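## Task

Pick up the green-capped tube from the rack by the door and seat it fully in the rack by the window: third row counting from the front, second well counting from the right. Count empty and filled wells alike, viewed from the front side of that rack's bench. The tube must never touch the floor. Every other tube must stay fully seated in its rack. The tubes are glass and break if dropped more than a few centimetres (about a well's depth) or knocked hard, which fails the job. Release the tube and pull the hand away at the end. The robot must not topple or finish leaning. Anything held in place only by the robot at the end does not count.

## Robot and tools

Robot: the LinearBot, an omnidirectional wheeled base with a column about 1.75 m tall. A carriage slides along 1.0 m of the column (lift_m) and holds two identical arms, left and right, each with six joints and a two-finger gripper. The arm bases sit roughly 0.57 m + lift_m above the floor; carriage parts extend about 0.15 m beneath them. Reach from a shoulder is 0.78 m, but a hand gets only about 0.38 m below its arm base. The hand is about 0.16 m long and 0.1 m wide (0.14 m when open). Parked arm: joints 1-6 = 0, 0.05, 0.05, 1.45, 0, 0; with both parked the footprint is about 0.95 m wide by 0.7 m long. Cameras: carriage_camera (fixed, facing forward, tilted about 20 degrees down), left_wrist_camera and right_wrist_camera (looking beyond the fingertips). The wheels are strong (7 N m). Loose objects may occasionally get a brief shove.

Frames: the base frame has its origin on the floor below the base centre, x forward, y left, z up. left_hand and right_hand report, in this frame, the point between each hand's finger pads; quat_wxyz rotates base axes into hand axes (hand z runs along the fingers, fingers open along hand y; an upward hand with joints 1, 5, 6 at 0 reads (1, 0, 0, 0)). The odometry frame is the base frame at scene start; base_odometry counts wheel rotation, so slip shows as motion. Heading is positive leftward, range -3.142 to 3.142.

execute_actions: argument actions is a list holding one action (or empty, which only reports state and images). An action may have base, joints, or both; they start together. base takes one relative offset from where the base last measured itself: translate_m (metres, forward +, -2 to 2), strafe_m (metres, left +, -2 to 2) or rotate_rad (radians, counter-clockwise +, -6.3 to 6.3). joints is a set of absolute targets keyed by name: lift_m 0 to 1 m; for each arm (left_ and right_ prefixes) joint1_rad -2.617 to 3.054 (yaw about vertical, 0 forward, + left), joint2_rad 0 to 3.141 (shoulder: 0 upper arm back and level, 1.57 vertical, 3.14 forward and level), joint3_rad 0 to 3.141 (elbow: 0 folded, 3.14 straight), joint4_rad -1.57 to 1.57 (wrist pitch, + lifts fingertips), joint5_rad -1.57 to 1.57 (wrist yaw, + swings fingertips right, opposite to joint 1), joint6_rad -2.094 to 2.094 (roll about the finger axis, + clockwise viewed from the forearm), gripper_m 0 to 0.093 (pad gap in metres). Done tolerances: lift ±0.004, joint1 ±0.02, joint2 and joint3 ±0.055, joint4 ±0.04, joint5 and joint6 ±0.02, gripper ±0.004. Omitted joints or base may keep pushing toward earlier targets without the status saying so. Unknown keys or out-of-range numbers cause the whole call to be rejected with no motion. An action lasts at most 15 s. cameras picks which images return (carriage_camera, left_wrist_camera, right_wrist_camera, or all; omitted or null means all, [] means none); the pictures line lists image order. If a result reports a stop, later motion calls in that same reply are skipped.

wait: seconds from 0 to 10; commands nothing and returns state and images. zoom_image: camera plus region [x0, y0, x1, y1] in pixels from the top-left of that camera's latest full image, up to 504 by 504. finished_scene: scene number; ends the scene irreversibly and reports success, then gives the next task. Replying without any tool call ends everything.

Result lines: base_status and joint_status describe how each commanded motion ended. done for the base means the wheels turned the commanded amount, even with slip; tiny moves may stop short yet read done. off_target: at rest away from target, maybe still pushing. contact_stop or time_out: target dropped, holding where it stopped. "joint command not followed" (often with a cause line) means a self-collision check blocked that arm's targets; the gripper target still runs, the targets may be retried later, and such joints read not_followed. on_its_own covers uncommanded behaviour; "held at" is the held target, not the position. motor_effort gives percent of maximum, + toward higher joint values, peak in brackets; readings carry fixed bias and noise. A lift effort that keeps dropping while lowering means a hand or load is resting on something. A drive_wheels value at rest clearly above a free-move value means the base is still pressing. Joint torques and Motor temperatures list per-arm values in joint order. A holding gripper usually reads off_target.

Cautions: the base stops on contact only after the hit, possibly late or not at all; arms are not watched during turns, and the base can roll about 0.3 m after an arm touches. After a blocked drive, back off about 0.2 m (or reverse the turn), repeat if still pressed. Beware the column striking a table edge the base slides under; reversing into an edge can tip the robot. Arms have no contact stop and snap to targets once freed. Hand readings drift at long reach; a level hand sags 10-17 cm under 1 kg. Keep arms from pressing or striking each other; to untangle, move the blocked arm clear first, then the other in a later action. ARM HIT means an arm struck the robot. Tipping is likeliest with the carriage high, arms extended, loads held or sudden stops; only images reveal a lean. Stretched arms heat fast: MOTOR HOT warns at 75 °C, at 90 °C that arm halts for 10 s, at 100 °C it goes limp and drops; halted keys read limit_stop_at_motor_heat and need resending. The robot holds its last command while you think. Lower tubes gently into wells, avoid drops and knocks, and never let one reach the floor.

Each tool is called after "Emit:" as name(argument=value, ...) on one line, values as JSON.

## Session

Emit:
execute_actions(actions=[])

Scene clock: 0.00 s.
Joint torques (N m, as the arm reports them, + toward a larger angle): no reading
Motor temperatures (°C, as the motors report them): left_arm=[19 19 20 20 17 20] | right_arm=[18 19 17 20 18 19]
base_odometry: x=+0.000 y=+0.000 heading=+0.000 (m, m, rad; odometry frame)
base_status: not commanded
joint_positions: lift_m=+0.301 left_joint1_rad=-0.011 left_joint2_rad=+0.033 left_joint3_rad=+0.065 left_joint4_rad=+1.464 left_joint5_rad=-0.013 left_joint6_rad=+0.031 left_gripper_m=+0.095 right_joint1_rad=-0.025 right_joint2_rad=+0.025 right_joint3_rad=+0.066 right_joint4_rad=+1.432 right_joint5_rad=-0.008 right_joint6_rad=-0.015 right_gripper_m=+0.094
joint_status: not commanded
motor_effort: lift_m=+20 drive_wheels=+4 (%)
left_hand: x=+0.2732 y=+0.3231 z=+1.2958 quat_wxyz=(+0.999, -0.005, +0.037, +0.011) (m; base frame)
right_hand: x=+0.2783 y=-0.3203 z=+1.2954 quat_wxyz=(+0.999, -0.004, +0.049, -0.020) (m; base frame)
pictures: carriage_camera, left_wrist_camera, right_wrist_camera
Images, in order (width x height): carriage_camera 672x504, left_wrist_camera 672x504, right_wrist_camera 672x504.

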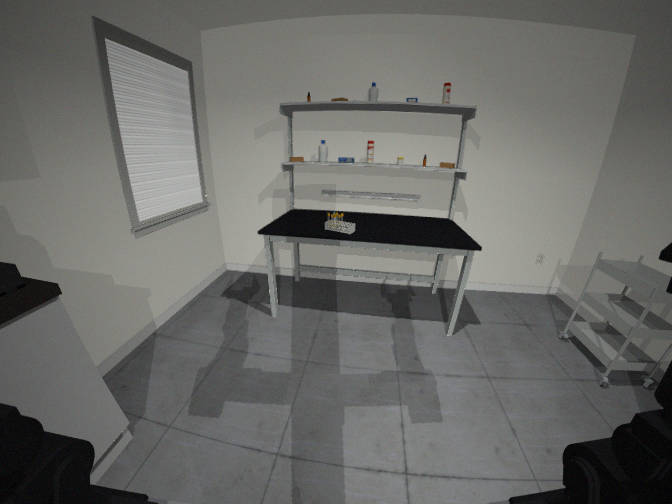

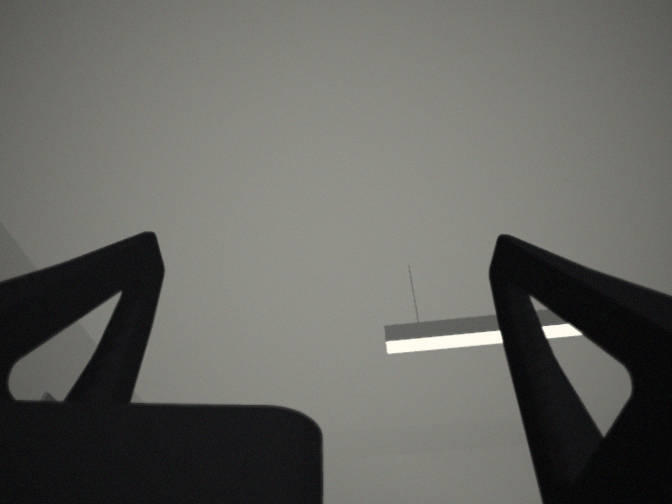

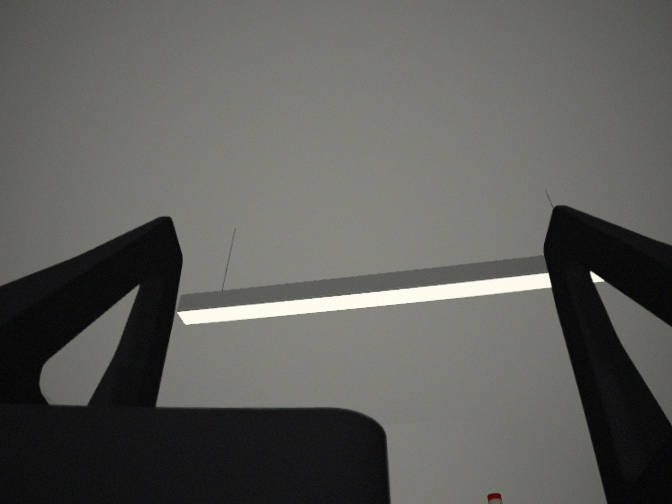

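Emit:
zoom_image(camera="carriage_camera", region=[290, 190, 390, 250])

Emit:
execute_actions(actions=[{"base": {"rotate_rad": -1.57}}], cameras=["carriage_camera"])

Region (290, 190, 390, 250) of carriage_camera's 672x504 image, scaled by 5.040, with more detail than that image has; it fills the top 302 rows of this view, and the rest is white.

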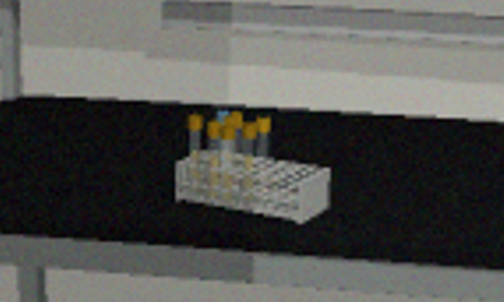

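Scene clock: 12.57 s.
Joint torques (N m, as the arm reports them, + toward a larger angle): left_arm=[ 0.33  3.32  6.07 -0.24 -0.06  0.14] | right_arm=[-0.12  4.02  6.43 -0.25  0.18  0.03]
Motor temperatures (°C, as the motors report them): left_arm=[19 20 21 20 17 20] | right_arm=[18 20 18 20 18 19]
base_odometry: x=+0.000 y=+0.000 heading=-1.570 (m, m, rad; odometry frame)
base_status: done
joint_positions: lift_m=+0.301 left_joint1_rad=-0.011 left_joint2_rad=+0.033 left_joint3_rad=+0.065 left_joint4_rad=+1.464 left_joint5_rad=-0.013 left_joint6_rad=+0.031 left_gripper_m=+0.095 right_joint1_rad=-0.025 right_joint2_rad=+0.025 right_joint3_rad=+0.066 right_joint4_rad=+1.432 right_joint5_rad=-0.008 right_joint6_rad=-0.015 right_gripper_m=+0.094
joint_status: not commanded
motor_effort: lift_m=+20(20) drive_wheels=+7(11) (%)
left_hand: x=+0.2732 y=+0.3231 z=+1.2958 quat_wxyz=(+0.999, -0.005, +0.037, +0.011) (m; base frame)
right_hand: x=+0.2783 y=-0.3203 z=+1.2954 quat_wxyz=(+0.999, -0.004, +0.049, -0.020) (m; base frame)
pictures: carriage_camera
Images, in order (width x height): carriage_camera 672x504.

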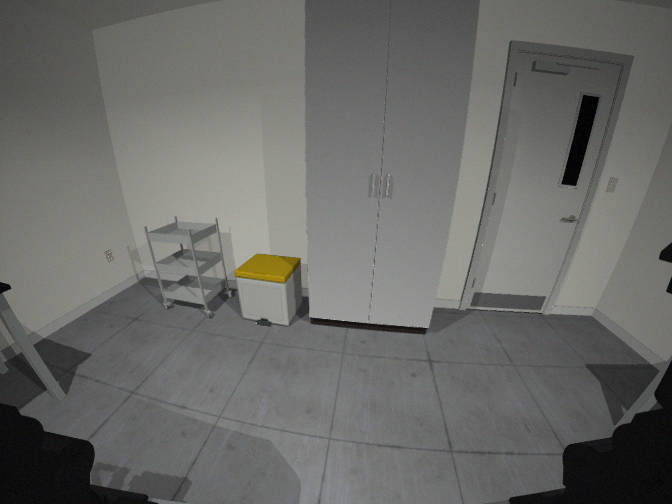

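Emit:
execute_actions(actions=[{"base": {"rotate_rad": -1.45}}], cameras=["carriage_camera"])

Scene clock: 18.50 s.
Joint torques (N m, as the arm reports them, + toward a larger angle): left_arm=[ 0.33  3.26  6.09 -0.23 -0.05  0.14] | right_arm=[ 0.    3.96  6.43 -0.23  0.15 -0.01]
Motor temperatures (°C, as the motors report them): left_arm=[19 20 22 20 17 20] | right_arm=[18 20 19 20 18 19]
base_odometry: x=+0.000 y=+0.000 heading=-3.019 (m, m, rad; odometry frame)
base_status: done
joint_positions: lift_m=+0.301 left_joint1_rad=-0.011 left_joint2_rad=+0.033 left_joint3_rad=+0.065 left_joint4_rad=+1.464 left_joint5_rad=-0.012 left_joint6_rad=+0.031 left_gripper_m=+0.095 right_joint1_rad=-0.025 right_joint2_rad=+0.025 right_joint3_rad=+0.066 right_joint4_rad=+1.432 right_joint5_rad=-0.008 right_joint6_rad=-0.015 right_gripper_m=+0.094
joint_status: not commanded
motor_effort: lift_m=+20(20) drive_wheels=+7(9) (%)
left_hand: x=+0.2732 y=+0.3230 z=+1.2958 quat_wxyz=(+0.999, -0.005, +0.037, +0.011) (m; base frame)
right_hand: x=+0.2784 y=-0.3203 z=+1.2954 quat_wxyz=(+0.999, -0.004, +0.049, -0.020) (m; base frame)
pictures: carriage_camera
Images, in order (width x height): carriage_camera 672x504.

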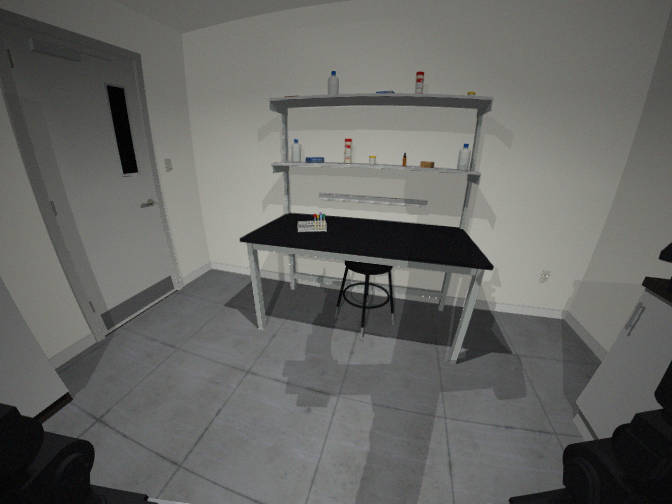

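Emit:
zoom_image(camera="carriage_camera", region=[270, 195, 360, 249])

Region (270, 195, 360, 249) of carriage_camera's 672x504 image, scaled by 5.600, with more detail than that image has; it fills the top 302 rows of this view, and the rest is white.

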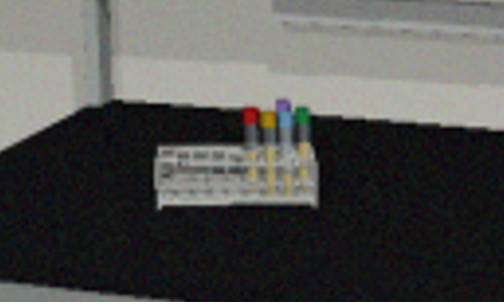

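Emit:
execute_actions(actions=[{"base": {"translate_m": 1.0}, "joints": {"lift_m": 0.5}}], cameras=["carriage_camera"])

Scene clock: 47.70 s.
Joint torques (N m, as the arm reports them, + toward a larger angle): left_arm=[ 0.33  3.32  6.1  -0.23 -0.05  0.14] | right_arm=[ 0.04  3.92  6.57 -0.2   0.13  0.01]
Motor temperatures (°C, as the motors report them): left_arm=[19 21 23 20 17 20] | right_arm=[18 21 21 20 18 19]
base_odometry: x=-0.993 y=-0.121 heading=-3.020 (m, m, rad; odometry frame)
base_status: done
joint_positions: lift_m=+0.500 left_joint1_rad=-0.011 left_joint2_rad=+0.033 left_joint3_rad=+0.065 left_joint4_rad=+1.465 left_joint5_rad=-0.013 left_joint6_rad=+0.031 left_gripper_m=+0.095 right_joint1_rad=-0.025 right_joint2_rad=+0.025 right_joint3_rad=+0.066 right_joint4_rad=+1.430 right_joint5_rad=-0.008 right_joint6_rad=-0.015 right_gripper_m=+0.094
joint_status: all done
motor_effort: lift_m=+20(24) drive_wheels=-4(17) (%)
left_hand: x=+0.2731 y=+0.3231 z=+1.4948 quat_wxyz=(+0.999, -0.006, +0.037, +0.011) (m; base frame)
right_hand: x=+0.2787 y=-0.3204 z=+1.4943 quat_wxyz=(+0.999, -0.004, +0.050, -0.020) (m; base frame)
pictures: carriage_camera
Images, in order (width x height): carriage_camera 672x504.

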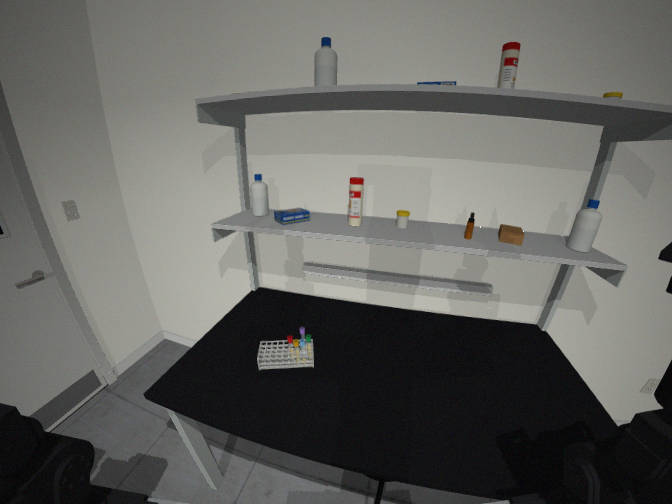

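Emit:
zoom_image(camera="carriage_camera", region=[240, 315, 340, 385])

Region (240, 315, 340, 385) of carriage_camera's 672x504 image, scaled by 5.040, with more detail than that image has; it fills the top 353 rows of this view, and the rest is white.

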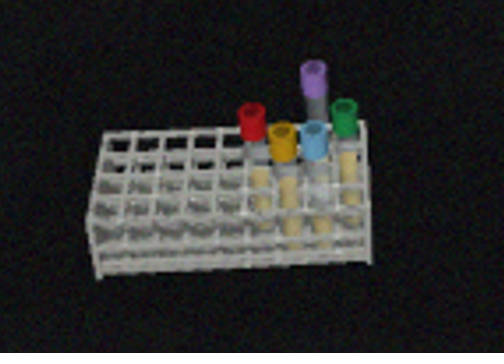

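Emit:
execute_actions(actions=[{"joints": {"left_joint2_rad": 1.3, "left_joint3_rad": 1.0, "left_joint4_rad": -1.1, "left_gripper_m": 0.04}}], cameras=["carriage_camera", "left_wrist_camera"])

Scene clock: 82.33 s.
Joint torques (N m, as the arm reports them, + toward a larger angle): left_arm=[ 0.33 -4.71  8.45  0.58 -0.05  0.13] | right_arm=[ 0.02  3.82  6.58 -0.2   0.16 -0.04]
Motor temperatures (°C, as the motors report them): left_arm=[19 22 25 20 17 20] | right_arm=[18 22 22 20 18 19]
base_odometry: x=-0.993 y=-0.121 heading=-3.020 (m, m, rad; odometry frame)
base_status: not commanded
joint_positions: lift_m=+0.500 left_joint1_rad=-0.011 left_joint2_rad=+1.306 left_joint3_rad=+0.977 left_joint4_rad=-1.095 left_joint5_rad=-0.012 left_joint6_rad=+0.031 left_gripper_m=+0.040 right_joint1_rad=-0.025 right_joint2_rad=+0.025 right_joint3_rad=+0.066 right_joint4_rad=+1.430 right_joint5_rad=-0.008 right_joint6_rad=-0.015 right_gripper_m=+0.094
joint_status: all done
motor_effort: lift_m=+20(20) drive_wheels=-4(4) (%)
left_hand: x=+0.4941 y=+0.3207 z=+1.1622 quat_wxyz=(+0.074, +0.021, +0.997, +0.007) (m; base frame)
right_hand: x=+0.2787 y=-0.3204 z=+1.4943 quat_wxyz=(+0.999, -0.004, +0.050, -0.020) (m; base frame)
pictures: carriage_camera, left_wrist_camera
Images, in order (width x height): carriage_camera 672x504, left_wrist_camera 672x504.

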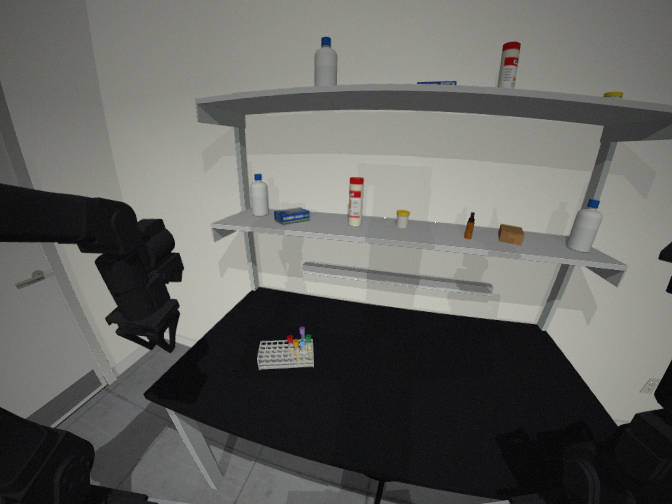

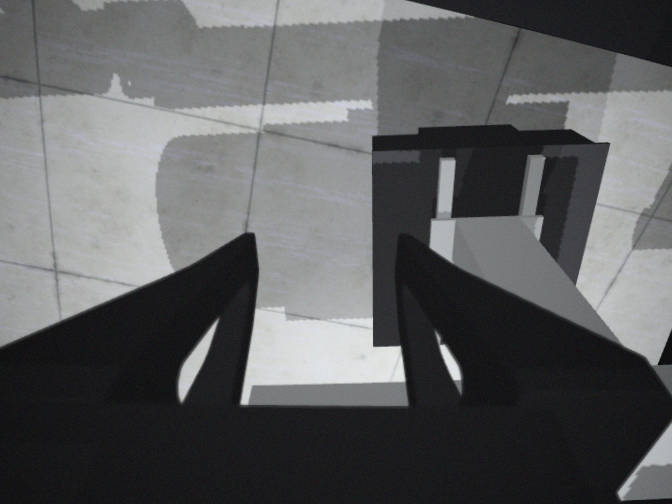

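Emit:
execute_actions(actions=[{"base": {"strafe_m": -0.23}, "joints": {"lift_m": 0.62}}], cameras=[])

Emit:
execute_actions(actions=[{"base": {"translate_m": 0.1}, "joints": {"left_joint2_rad": 1.75, "left_joint3_rad": 1.35, "left_joint4_rad": -1.05}}], cameras=["carriage_camera", "left_wrist_camera"])

Scene clock: 128.60 s.
Joint torques (N m, as the arm reports them, + toward a larger angle): left_arm=[ 0.34 -4.73  7.6   0.62 -0.05  0.14] | right_arm=[-0.07  3.82  6.51 -0.21  0.17  0.  ]
Motor temperatures (°C, as the motors report them): left_arm=[19 23 28 21 17 20] | right_arm=[18 22 23 20 18 19]
base_odometry: x=-1.021 y=+0.107 heading=-3.020 (m, m, rad; odometry frame)
base_status: done
joint_positions: lift_m=+0.620 left_joint1_rad=-0.011 left_joint2_rad=+1.306 left_joint3_rad=+0.988 left_joint4_rad=-1.097 left_joint5_rad=-0.012 left_joint6_rad=+0.031 left_gripper_m=+0.040 right_joint1_rad=-0.025 right_joint2_rad=+0.025 right_joint3_rad=+0.066 right_joint4_rad=+1.431 right_joint5_rad=-0.009 right_joint6_rad=-0.015 right_gripper_m=+0.094
joint_status: all done
motor_effort: lift_m=+19(25) drive_wheels=-1(7) (%)
left_hand: x=+0.4964 y=+0.3206 z=+1.2852 quat_wxyz=(+0.078, +0.020, +0.997, +0.007) (m; base frame)
right_hand: x=+0.2786 y=-0.3202 z=+1.6143 quat_wxyz=(+0.999, -0.004, +0.049, -0.020) (m; base frame)
pictures: none
No camera images: the call's "cameras" was empty. Leave "cameras" out to get every camera's image.

Scene clock: 130.23 s.
Joint torques (N m, as the arm reports them, + toward a larger angle): left_arm=[ 0.33 -8.54  7.94  0.57 -0.05  0.14] | right_arm=[-0.06  3.74  6.62 -0.19  0.14 -0.04]
Motor temperatures (°C, as the motors report them): left_arm=[19 23 28 21 17 20] | right_arm=[18 22 23 20 18 19]
base_odometry: x=-1.120 y=+0.096 heading=-3.020 (m, m, rad; odometry frame)
base_status: done
joint_positions: lift_m=+0.620 left_joint1_rad=-0.011 left_joint2_rad=+1.758 left_joint3_rad=+1.331 left_joint4_rad=-1.058 left_joint5_rad=-0.012 left_joint6_rad=+0.031 left_gripper_m=+0.040 right_joint1_rad=-0.025 right_joint2_rad=+0.025 right_joint3_rad=+0.066 right_joint4_rad=+1.430 right_joint5_rad=-0.009 right_joint6_rad=-0.015 right_gripper_m=+0.094
joint_status: all done
motor_effort: lift_m=+20(20) drive_wheels=-2(7) (%)
left_hand: x=+0.5939 y=+0.3196 z=+1.2606 quat_wxyz=(+0.043, +0.021, +0.999, +0.007) (m; base frame)
right_hand: x=+0.2788 y=-0.3202 z=+1.6143 quat_wxyz=(+0.999, -0.004, +0.050, -0.020) (m; base frame)
pictures: carriage_camera, left_wrist_camera
Images, in order (width x height): carriage_camera 672x504, left_wrist_camera 672x504.

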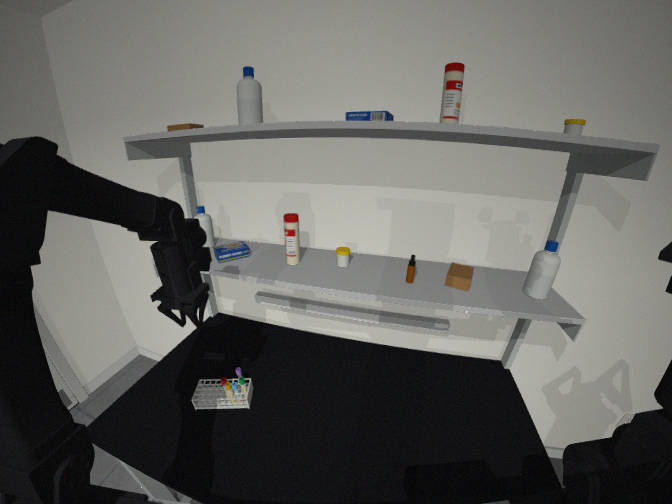

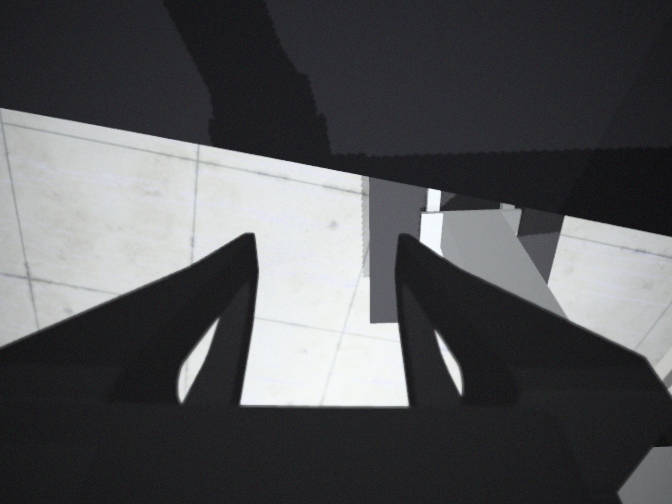

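Emit:
execute_actions(actions=[{"joints": {"left_joint2_rad": 2.21, "left_joint3_rad": 1.31, "left_joint4_rad": -0.53}}], cameras=["carriage_camera", "left_wrist_camera"])

Scene clock: 147.43 s.
Joint torques (N m, as the arm reports them, + toward a larger angle): left_arm=[  0.33 -11.31   5.04   0.73  -0.05   0.14] | right_arm=[-0.05  3.97  6.67 -0.19  0.11 -0.05]
Motor temperatures (°C, as the motors report them): left_arm=[19 28 28 21 17 20] | right_arm=[18 22 23 20 18 19]
base_odometry: x=-1.120 y=+0.096 heading=-3.020 (m, m, rad; odometry frame)
base_status: not commanded
joint_positions: lift_m=+0.620 left_joint1_rad=-0.011 left_joint2_rad=+2.220 left_joint3_rad=+1.314 left_joint4_rad=-0.547 left_joint5_rad=-0.013 left_joint6_rad=+0.031 left_gripper_m=+0.040 right_joint1_rad=-0.025 right_joint2_rad=+0.025 right_joint3_rad=+0.066 right_joint4_rad=+1.430 right_joint5_rad=-0.009 right_joint6_rad=-0.015 right_gripper_m=+0.094
joint_status: all done
motor_effort: lift_m=+20(20) drive_wheels=+4(2) (%)
left_hand: x=+0.6628 y=+0.3189 z=+1.1032 quat_wxyz=(+0.059, +0.021, +0.998, +0.007) (m; base frame)
right_hand: x=+0.2788 y=-0.3202 z=+1.6143 quat_wxyz=(+0.999, -0.004, +0.050, -0.020) (m; base frame)
pictures: carriage_camera, left_wrist_camera
Images, in order (width x height): carriage_camera 672x504, left_wrist_camera 672x504.

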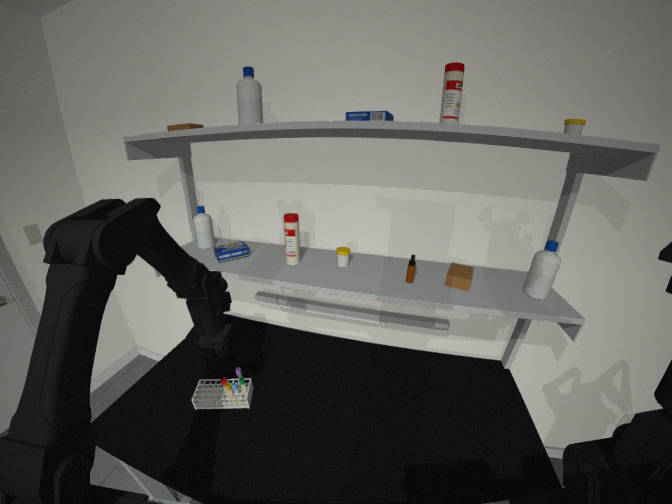

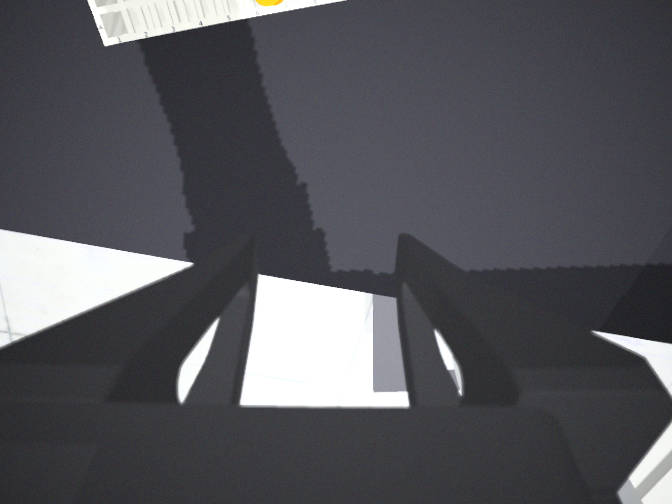

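Emit:
execute_actions(actions=[{"base": {"translate_m": 0.08}, "joints": {"lift_m": 0.56}}], cameras=["carriage_camera", "left_wrist_camera"])

Scene clock: 160.73 s.
Joint torques (N m, as the arm reports them, + toward a larger angle): left_arm=[  0.31 -11.2    5.13   0.68  -0.05   0.14] | right_arm=[-0.08  3.97  6.7  -0.16  0.16  0.02]
Motor temperatures (°C, as the motors report them): left_arm=[19 33 27 21 17 20] | right_arm=[18 22 23 20 18 19]
base_odometry: x=-1.200 y=+0.086 heading=-3.021 (m, m, rad; odometry frame)
base_status: done
joint_positions: lift_m=+0.560 left_joint1_rad=-0.011 left_joint2_rad=+2.219 left_joint3_rad=+1.314 left_joint4_rad=-0.541 left_joint5_rad=-0.013 left_joint6_rad=+0.031 left_gripper_m=+0.040 right_joint1_rad=-0.025 right_joint2_rad=+0.025 right_joint3_rad=+0.066 right_joint4_rad=+1.429 right_joint5_rad=-0.008 right_joint6_rad=-0.015 right_gripper_m=+0.094
joint_status: all done
motor_effort: lift_m=+21(20) drive_wheels=+5(11) (%)
left_hand: x=+0.6645 y=+0.3189 z=+1.0438 quat_wxyz=(+0.062, +0.021, +0.998, +0.007) (m; base frame)
right_hand: x=+0.2789 y=-0.3203 z=+1.5542 quat_wxyz=(+0.999, -0.004, +0.050, -0.020) (m; base frame)
pictures: carriage_camera, left_wrist_camera
Images, in order (width x height): carriage_camera 672x504, left_wrist_camera 672x504.

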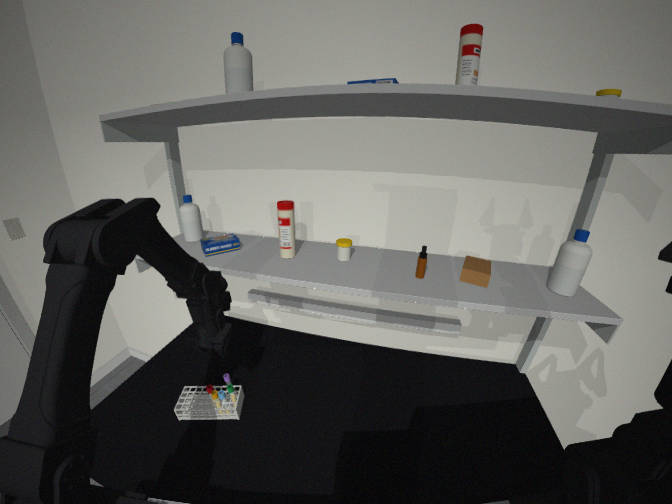

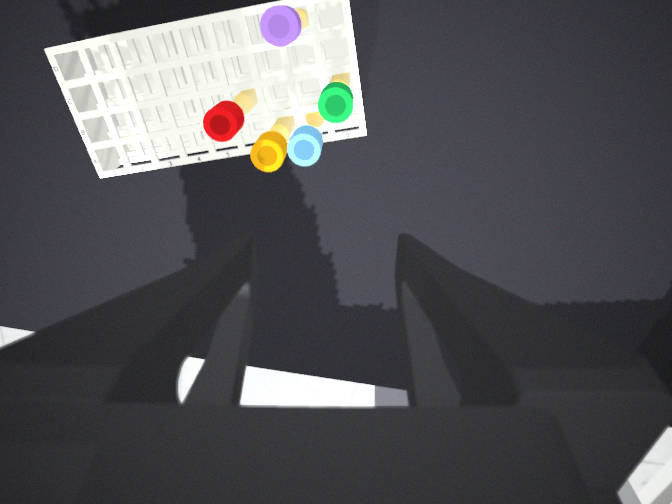

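Emit:
execute_actions(actions=[{"joints": {"lift_m": 0.46, "left_joint6_rad": 0.4, "left_gripper_m": 0.035}}], cameras=["carriage_camera", "left_wrist_camera"])

Scene clock: 187.67 s.
Joint torques (N m, as the arm reports them, + toward a larger angle): left_arm=[  0.3  -11.18   5.11   0.66  -0.03   0.21] | right_arm=[ 0.11  3.77  6.46 -0.21  0.13  0.03]
Motor temperatures (°C, as the motors report them): left_arm=[19 40 26 21 17 20] | right_arm=[18 22 23 20 18 19]
base_odometry: x=-1.200 y=+0.086 heading=-3.021 (m, m, rad; odometry frame)
base_status: not commanded
joint_positions: lift_m=+0.460 left_joint1_rad=-0.011 left_joint2_rad=+2.219 left_joint3_rad=+1.314 left_joint4_rad=-0.538 left_joint5_rad=-0.013 left_joint6_rad=+0.391 left_gripper_m=+0.035 right_joint1_rad=-0.025 right_joint2_rad=+0.025 right_joint3_rad=+0.066 right_joint4_rad=+1.429 right_joint5_rad=-0.008 right_joint6_rad=-0.015 right_gripper_m=+0.094
joint_status: all done
motor_effort: lift_m=+20(21) drive_wheels=+5(5) (%)
left_hand: x=+0.6652 y=+0.3189 z=+0.9440 quat_wxyz=(+0.062, +0.199, +0.978, +0.018) (m; base frame)
right_hand: x=+0.2789 y=-0.3203 z=+1.4542 quat_wxyz=(+0.999, -0.004, +0.050, -0.020) (m; base frame)
pictures: carriage_camera, left_wrist_camera
Images, in order (width x height): carriage_camera 672x504, left_wrist_camera 672x504.

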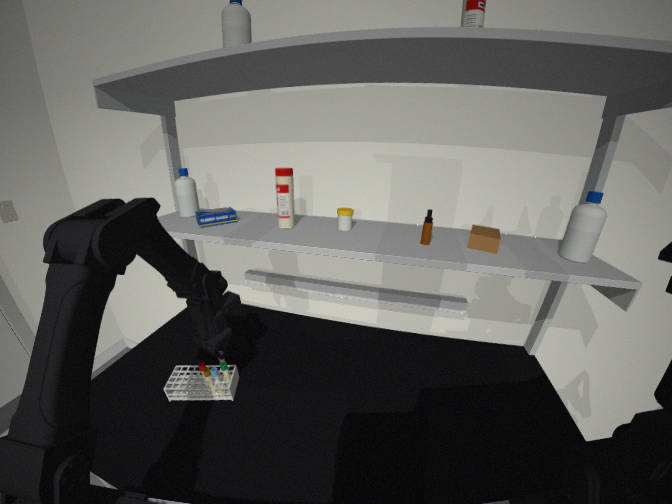

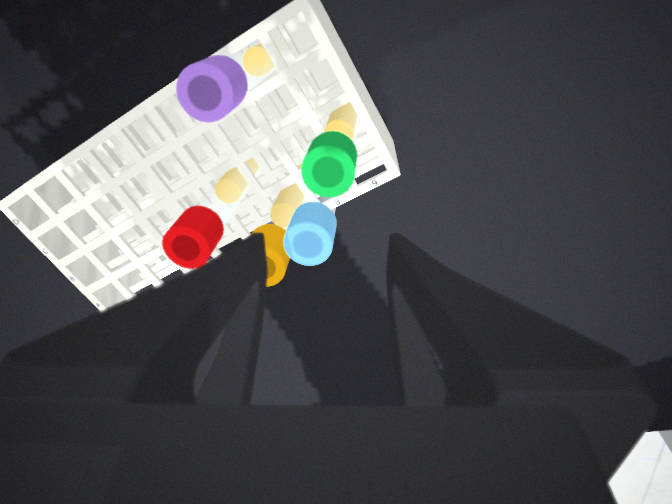

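Emit:
execute_actions(actions=[{"base": {"translate_m": 0.012}, "joints": {"lift_m": 0.44}}], cameras=["left_wrist_camera"])

Scene clock: 205.80 s.
Joint torques (N m, as the arm reports them, + toward a larger angle): left_arm=[  0.38 -11.41   5.16   0.64  -0.02   0.21] | right_arm=[-0.06  4.21  6.57 -0.27  0.16 -0.01]
Motor temperatures (°C, as the motors report them): left_arm=[19 43 26 21 17 20] | right_arm=[18 22 24 20 18 19]
base_odometry: x=-1.211 y=+0.085 heading=-3.022 (m, m, rad; odometry frame)
base_status: done
joint_positions: lift_m=+0.440 left_joint1_rad=-0.011 left_joint2_rad=+2.221 left_joint3_rad=+1.314 left_joint4_rad=-0.537 left_joint5_rad=-0.013 left_joint6_rad=+0.391 left_gripper_m=+0.035 right_joint1_rad=-0.025 right_joint2_rad=+0.025 right_joint3_rad=+0.066 right_joint4_rad=+1.431 right_joint5_rad=-0.008 right_joint6_rad=-0.015 right_gripper_m=+0.094
joint_status: all done
motor_effort: lift_m=+20(21) drive_wheels=+4(13) (%)
left_hand: x=+0.6650 y=+0.3189 z=+0.9229 quat_wxyz=(+0.061, +0.199, +0.978, +0.018) (m; base frame)
right_hand: x=+0.2786 y=-0.3203 z=+1.4342 quat_wxyz=(+0.999, -0.004, +0.049, -0.020) (m; base frame)
pictures: left_wrist_camera
Images, in order (width x height): left_wrist_camera 672x504.

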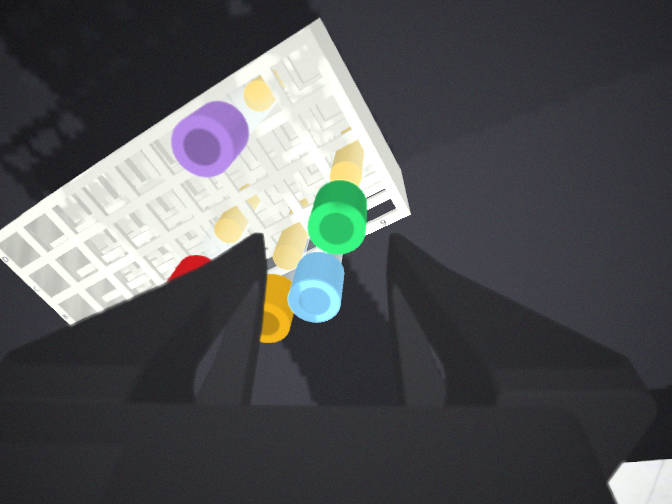

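Emit:
execute_actions(actions=[{"joints": {"lift_m": 0.42}}], cameras=["left_wrist_camera", "carriage_camera"])

Emit:
zoom_image(camera="carriage_camera", region=[150, 310, 270, 410])

Scene clock: 213.13 s.
Joint torques (N m, as the arm reports them, + toward a larger angle): left_arm=[  0.34 -11.42   5.16   0.63  -0.02   0.21] | right_arm=[-0.21  3.89  6.53 -0.22  0.08  0.  ]
Motor temperatures (°C, as the motors report them): left_arm=[19 44 26 21 17 20] | right_arm=[18 22 24 20 18 19]
base_odometry: x=-1.211 y=+0.085 heading=-3.022 (m, m, rad; odometry frame)
base_status: not commanded
joint_positions: lift_m=+0.420 left_joint1_rad=-0.011 left_joint2_rad=+2.222 left_joint3_rad=+1.314 left_joint4_rad=-0.536 left_joint5_rad=-0.013 left_joint6_rad=+0.391 left_gripper_m=+0.035 right_joint1_rad=-0.025 right_joint2_rad=+0.025 right_joint3_rad=+0.066 right_joint4_rad=+1.431 right_joint5_rad=-0.008 right_joint6_rad=-0.015 right_gripper_m=+0.094
joint_status: all done
motor_effort: lift_m=+20(21) drive_wheels=+6(2) (%)
left_hand: x=+0.6651 y=+0.3189 z=+0.9028 quat_wxyz=(+0.061, +0.199, +0.978, +0.018) (m; base frame)
right_hand: x=+0.2785 y=-0.3203 z=+1.4142 quat_wxyz=(+0.999, -0.004, +0.049, -0.020) (m; base frame)
pictures: carriage_camera, left_wrist_camera
Images, in order (width x height): carriage_camera 672x504, left_wrist_camera 672x504.

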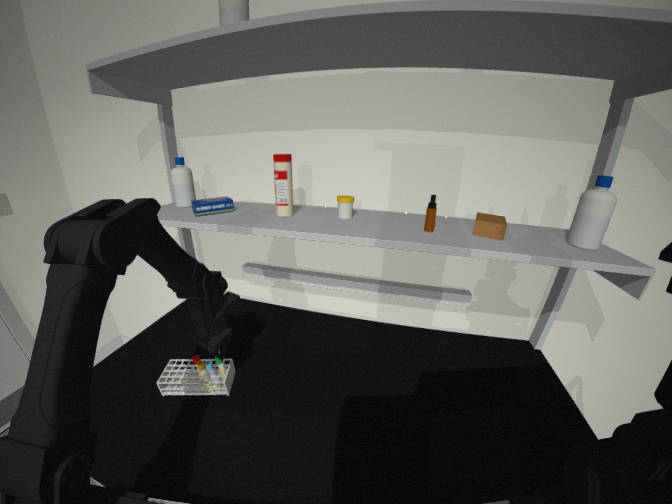

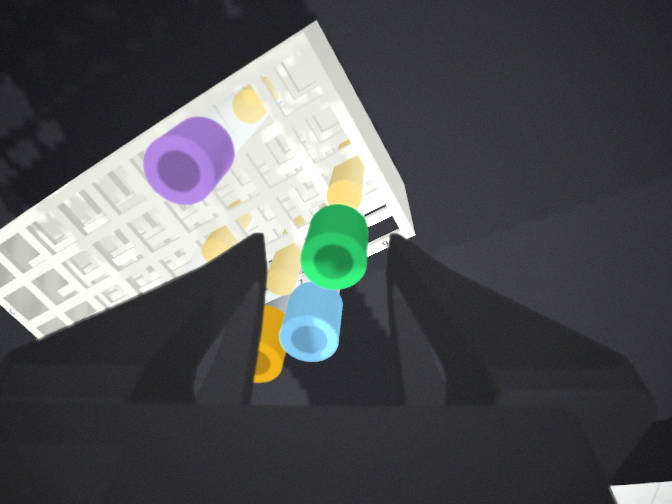

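Region (150, 310, 270, 410) of carriage_camera's 672x504 image, scaled by 4.200, with more detail than that image has.

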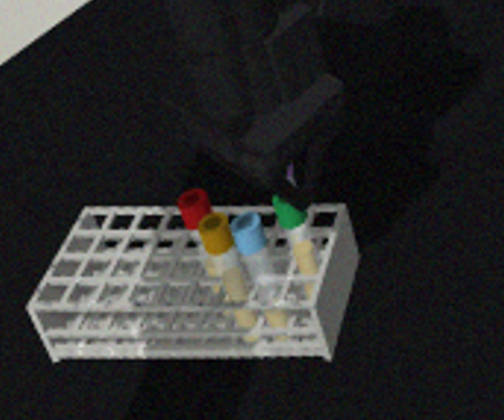

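Emit:
execute_actions(actions=[{"joints": {"lift_m": 0.403}}], cameras=["left_wrist_camera", "carriage_camera"])

Emit:
zoom_image(camera="carriage_camera", region=[150, 310, 270, 410])

Scene clock: 219.63 s.
Joint torques (N m, as the arm reports them, + toward a larger angle): left_arm=[  0.34 -11.41   5.1    0.62  -0.02   0.21] | right_arm=[ 0.    3.98  6.59 -0.23  0.18 -0.02]
Motor temperatures (°C, as the motors report them): left_arm=[19 45 26 21 17 20] | right_arm=[18 22 24 20 18 19]
base_odometry: x=-1.211 y=+0.085 heading=-3.022 (m, m, rad; odometry frame)
base_status: not commanded
joint_positions: lift_m=+0.403 left_joint1_rad=-0.011 left_joint2_rad=+2.222 left_joint3_rad=+1.314 left_joint4_rad=-0.536 left_joint5_rad=-0.013 left_joint6_rad=+0.391 left_gripper_m=+0.035 right_joint1_rad=-0.025 right_joint2_rad=+0.025 right_joint3_rad=+0.066 right_joint4_rad=+1.431 right_joint5_rad=-0.008 right_joint6_rad=-0.015 right_gripper_m=+0.094
joint_status: all done
motor_effort: lift_m=+21(22) drive_wheels=+5(3) (%)
left_hand: x=+0.6651 y=+0.3189 z=+0.8858 quat_wxyz=(+0.061, +0.199, +0.978, +0.018) (m; base frame)
right_hand: x=+0.2785 y=-0.3203 z=+1.3972 quat_wxyz=(+0.999, -0.004, +0.049, -0.020) (m; base frame)
pictures: carriage_camera, left_wrist_camera
Images, in order (width x height): carriage_camera 672x504, left_wrist_camera 672x504.

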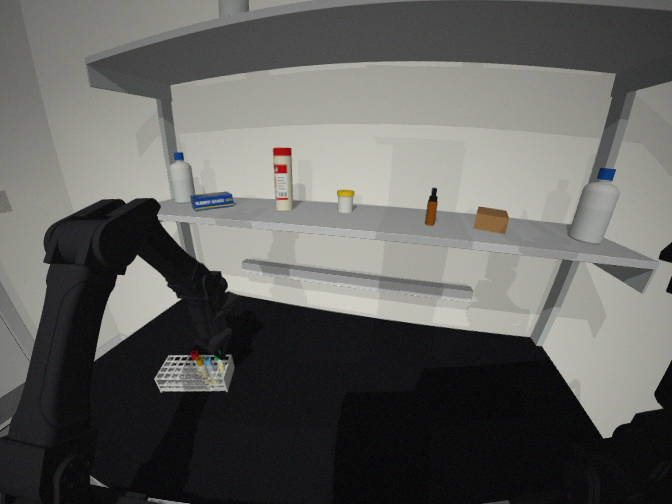

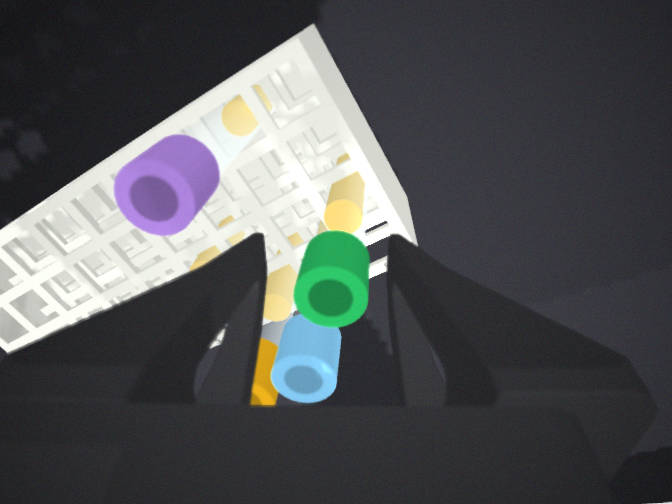

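Region (150, 310, 270, 410) of carriage_camera's 672x504 image, scaled by 4.200, with more detail than that image has.

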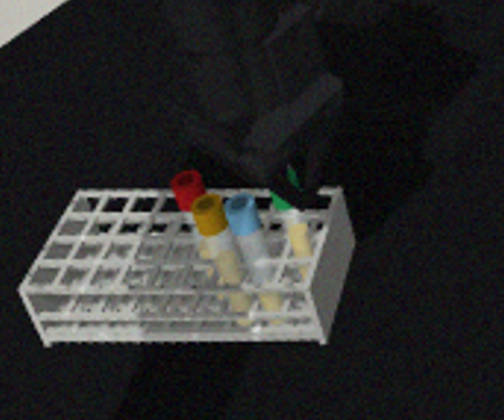

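Emit:
execute_actions(actions=[{"joints": {"left_gripper_m": 0.012}}], cameras=["left_wrist_camera"])

Scene clock: 227.30 s.
Joint torques (N m, as the arm reports them, + toward a larger angle): left_arm=[  0.34 -11.41   5.1    0.63  -0.06   0.22] | right_arm=[-0.05  3.98  6.58 -0.2   0.09 -0.05]
Motor temperatures (°C, as the motors report them): left_arm=[19 45 26 21 17 20] | right_arm=[18 22 24 20 18 19]
base_odometry: x=-1.211 y=+0.085 heading=-3.022 (m, m, rad; odometry frame)
base_status: not commanded
joint_positions: lift_m=+0.403 left_joint1_rad=-0.011 left_joint2_rad=+2.222 left_joint3_rad=+1.314 left_joint4_rad=-0.536 left_joint5_rad=-0.010 left_joint6_rad=+0.391 left_gripper_m=+0.018 right_joint1_rad=-0.025 right_joint2_rad=+0.025 right_joint3_rad=+0.066 right_joint4_rad=+1.431 right_joint5_rad=-0.008 right_joint6_rad=-0.015 right_gripper_m=+0.094
joint_status: left_gripper_m off_target (ended at +0.018, target +0.012)
motor_effort: lift_m=+21(21) drive_wheels=-1(1) (%)
left_hand: x=+0.6651 y=+0.3185 z=+0.8858 quat_wxyz=(+0.061, +0.199, +0.978, +0.017) (m; base frame)
right_hand: x=+0.2785 y=-0.3203 z=+1.3972 quat_wxyz=(+0.999, -0.004, +0.049, -0.020) (m; base frame)
pictures: left_wrist_camera
Images, in order (width x height): left_wrist_camera 672x504.

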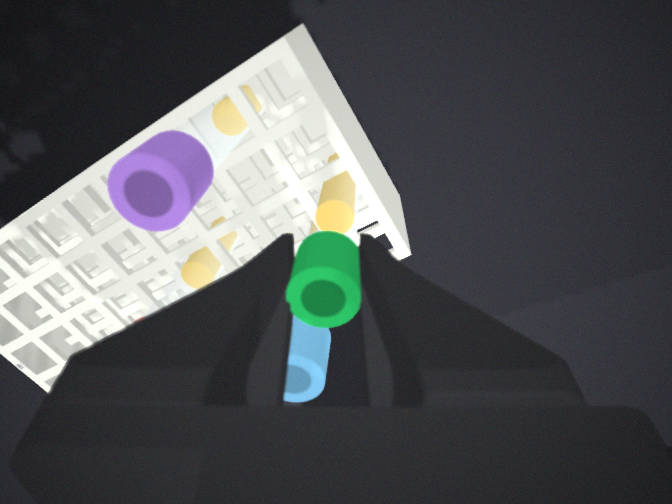

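Gripped at 18 mm. Lifting a little first to check the hold.

Emit:
execute_actions(actions=[{"joints": {"lift_m": 0.43}}], cameras=["left_wrist_camera"])

Scene clock: 230.90 s.
Joint torques (N m, as the arm reports them, + toward a larger angle): left_arm=[  0.35 -10.94   5.16   0.63  -0.06   0.21] | right_arm=[-0.01  3.92  6.51 -0.22  0.18 -0.02]
Motor temperatures (°C, as the motors report them): left_arm=[19 46 26 21 17 20] | right_arm=[18 22 24 20 18 19]
base_odometry: x=-1.211 y=+0.085 heading=-3.022 (m, m, rad; odometry frame)
base_status: not commanded
joint_positions: lift_m=+0.430 left_joint1_rad=-0.011 left_joint2_rad=+2.216 left_joint3_rad=+1.314 left_joint4_rad=-0.535 left_joint5_rad=-0.010 left_joint6_rad=+0.391 left_gripper_m=+0.018 right_joint1_rad=-0.025 right_joint2_rad=+0.025 right_joint3_rad=+0.066 right_joint4_rad=+1.431 right_joint5_rad=-0.008 right_joint6_rad=-0.015 right_gripper_m=+0.094
joint_status: all done
motor_effort: lift_m=+20(25) drive_wheels=+5(2) (%)
left_hand: x=+0.6663 y=+0.3185 z=+0.9153 quat_wxyz=(+0.065, +0.199, +0.978, +0.018) (m; base frame)
right_hand: x=+0.2785 y=-0.3203 z=+1.4243 quat_wxyz=(+0.999, -0.004, +0.049, -0.020) (m; base frame)
pictures: left_wrist_camera
Images, in order (width x height): left_wrist_camera 672x504.

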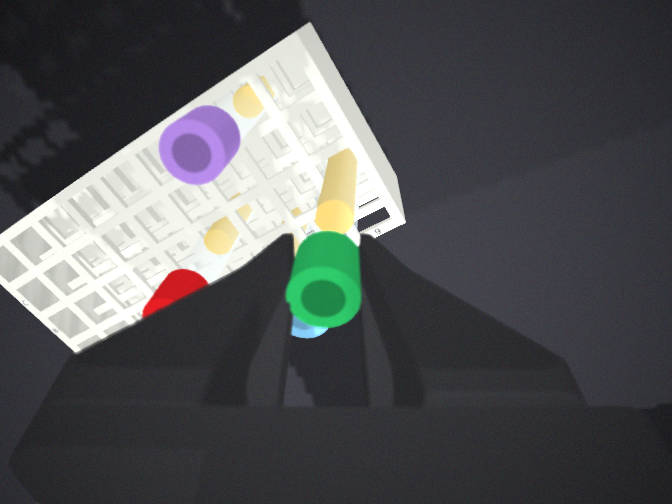

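Emit:
execute_actions(actions=[{"joints": {"lift_m": 0.465}}], cameras=["left_wrist_camera", "carriage_camera"])

Emit:
zoom_image(camera="carriage_camera", region=[150, 320, 270, 420])

Emit:
execute_actions(actions=[{"joints": {"lift_m": 0.54}}], cameras=["left_wrist_camera"])

Emit:
execute_actions(actions=[{"base": {"translate_m": -0.7}}], cameras=["left_wrist_camera"])

Scene clock: 244.13 s.
Joint torques (N m, as the arm reports them, + toward a larger angle): left_arm=[  0.39 -10.88   5.14   0.64  -0.05   0.21] | right_arm=[-0.01  3.94  6.5  -0.26  0.15 -0.03]
Motor temperatures (°C, as the motors report them): left_arm=[19 46 26 21 17 20] | right_arm=[18 22 24 20 18 19]
base_odometry: x=-1.211 y=+0.085 heading=-3.022 (m, m, rad; odometry frame)
base_status: not commanded
joint_positions: lift_m=+0.465 left_joint1_rad=-0.011 left_joint2_rad=+2.215 left_joint3_rad=+1.314 left_joint4_rad=-0.534 left_joint5_rad=-0.010 left_joint6_rad=+0.391 left_gripper_m=+0.018 right_joint1_rad=-0.025 right_joint2_rad=+0.025 right_joint3_rad=+0.066 right_joint4_rad=+1.431 right_joint5_rad=-0.008 right_joint6_rad=-0.015 right_gripper_m=+0.094
joint_status: all done
motor_effort: lift_m=+20(25) drive_wheels=+4(1) (%)
left_hand: x=+0.6669 y=+0.3185 z=+0.9506 quat_wxyz=(+0.066, +0.199, +0.978, +0.018) (m; base frame)
right_hand: x=+0.2785 y=-0.3203 z=+1.4593 quat_wxyz=(+0.999, -0.004, +0.049, -0.020) (m; base frame)
pictures: carriage_camera, left_wrist_camera
Images, in order (width x height): carriage_camera 672x504, left_wrist_camera 672x504.

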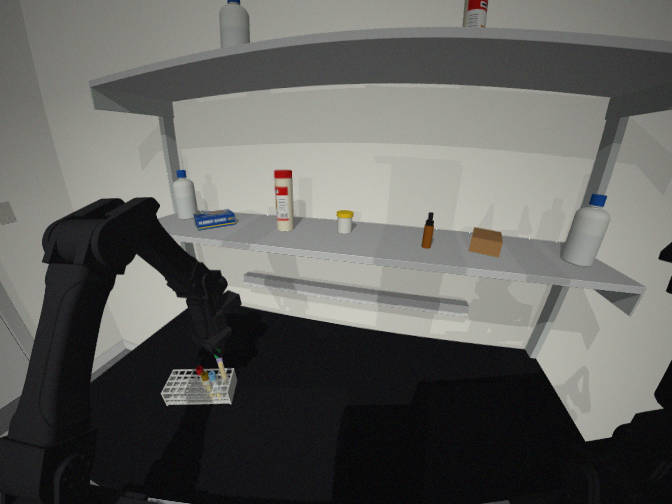

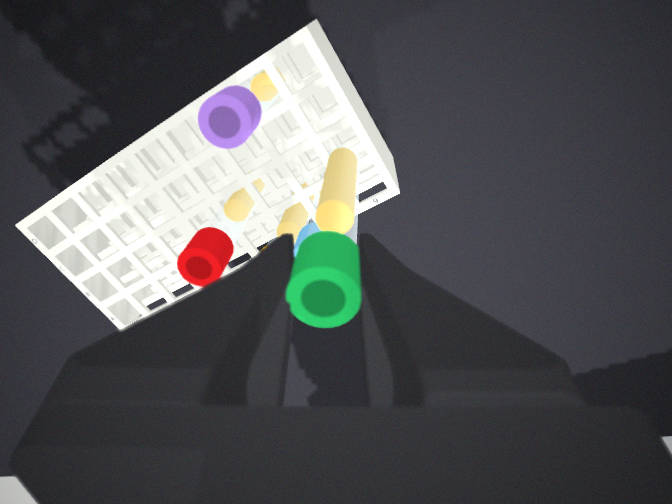

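Region (150, 320, 270, 420) of carriage_camera's 672x504 image, scaled by 4.200, with more detail than that image has.

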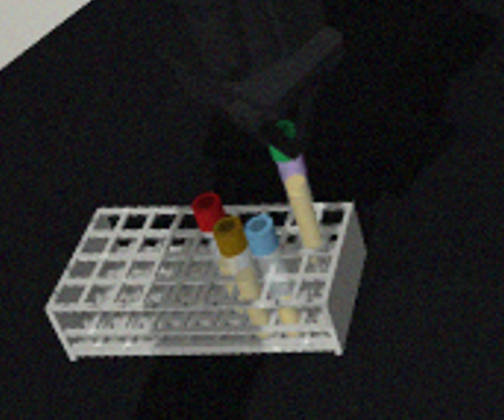

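Scene clock: 244.97 s.
Joint torques (N m, as the arm reports them, + toward a larger angle): left_arm=[  0.34 -11.01   5.08   0.63  -0.04   0.21] | right_arm=[-0.15  3.81  6.47 -0.21  0.14  0.02]
Motor temperatures (°C, as the motors report them): left_arm=[19 46 26 21 17 20] | right_arm=[18 22 24 20 18 19]
base_odometry: x=-1.211 y=+0.085 heading=-3.022 (m, m, rad; odometry frame)
base_status: not commanded
joint_positions: lift_m=+0.540 left_joint1_rad=-0.011 left_joint2_rad=+2.217 left_joint3_rad=+1.314 left_joint4_rad=-0.534 left_joint5_rad=-0.010 left_joint6_rad=+0.391 left_gripper_m=+0.018 right_joint1_rad=-0.025 right_joint2_rad=+0.025 right_joint3_rad=+0.066 right_joint4_rad=+1.431 right_joint5_rad=-0.008 right_joint6_rad=-0.015 right_gripper_m=+0.094
joint_status: all done
motor_effort: lift_m=+20(25) drive_wheels=+4(3) (%)
left_hand: x=+0.6667 y=+0.3185 z=+1.0250 quat_wxyz=(+0.065, +0.199, +0.978, +0.018) (m; base frame)
right_hand: x=+0.2785 y=-0.3203 z=+1.5343 quat_wxyz=(+0.999, -0.004, +0.049, -0.020) (m; base frame)
pictures: left_wrist_camera
Images, in order (width x height): left_wrist_camera 672x504.

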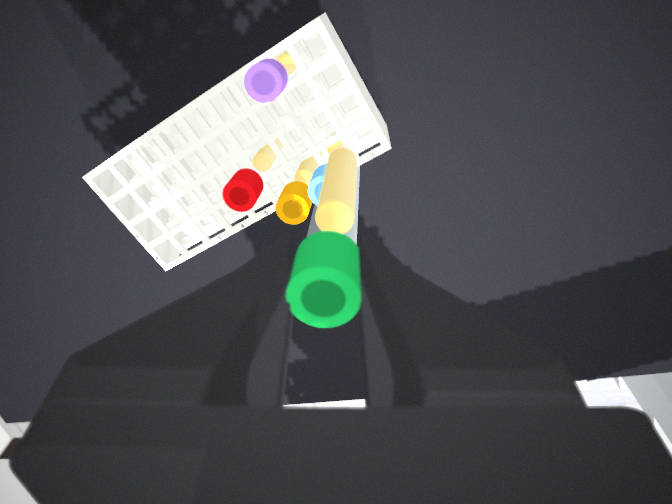

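Scene clock: 248.60 s.
Joint torques (N m, as the arm reports them, + toward a larger angle): left_arm=[  0.34 -11.05   5.17   0.62  -0.04   0.21] | right_arm=[-0.17  3.9   6.35 -0.21  0.1   0.01]
Motor temperatures (°C, as the motors report them): left_arm=[19 47 26 21 17 20] | right_arm=[18 22 24 20 18 19]
base_odometry: x=-0.517 y=+0.169 heading=-3.022 (m, m, rad; odometry frame)
base_status: done
joint_positions: lift_m=+0.540 left_joint1_rad=-0.011 left_joint2_rad=+2.217 left_joint3_rad=+1.314 left_joint4_rad=-0.532 left_joint5_rad=-0.010 left_joint6_rad=+0.391 left_gripper_m=+0.018 right_joint1_rad=-0.025 right_joint2_rad=+0.025 right_joint3_rad=+0.066 right_joint4_rad=+1.430 right_joint5_rad=-0.008 right_joint6_rad=-0.015 right_gripper_m=+0.094
joint_status: not commanded
motor_effort: lift_m=+20(20) drive_wheels=+0(19) (%)
left_hand: x=+0.6669 y=+0.3185 z=+1.0250 quat_wxyz=(+0.066, +0.199, +0.978, +0.018) (m; base frame)
right_hand: x=+0.2787 y=-0.3203 z=+1.5343 quat_wxyz=(+0.999, -0.004, +0.050, -0.020) (m; base frame)
pictures: left_wrist_camera
Images, in order (width x height): left_wrist_camera 672x504.

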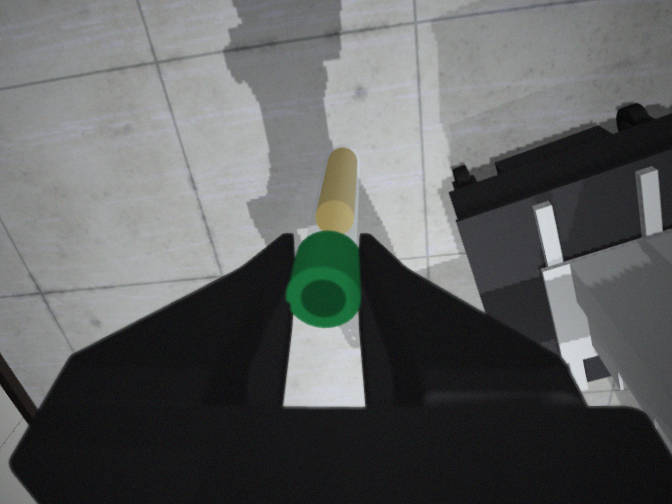

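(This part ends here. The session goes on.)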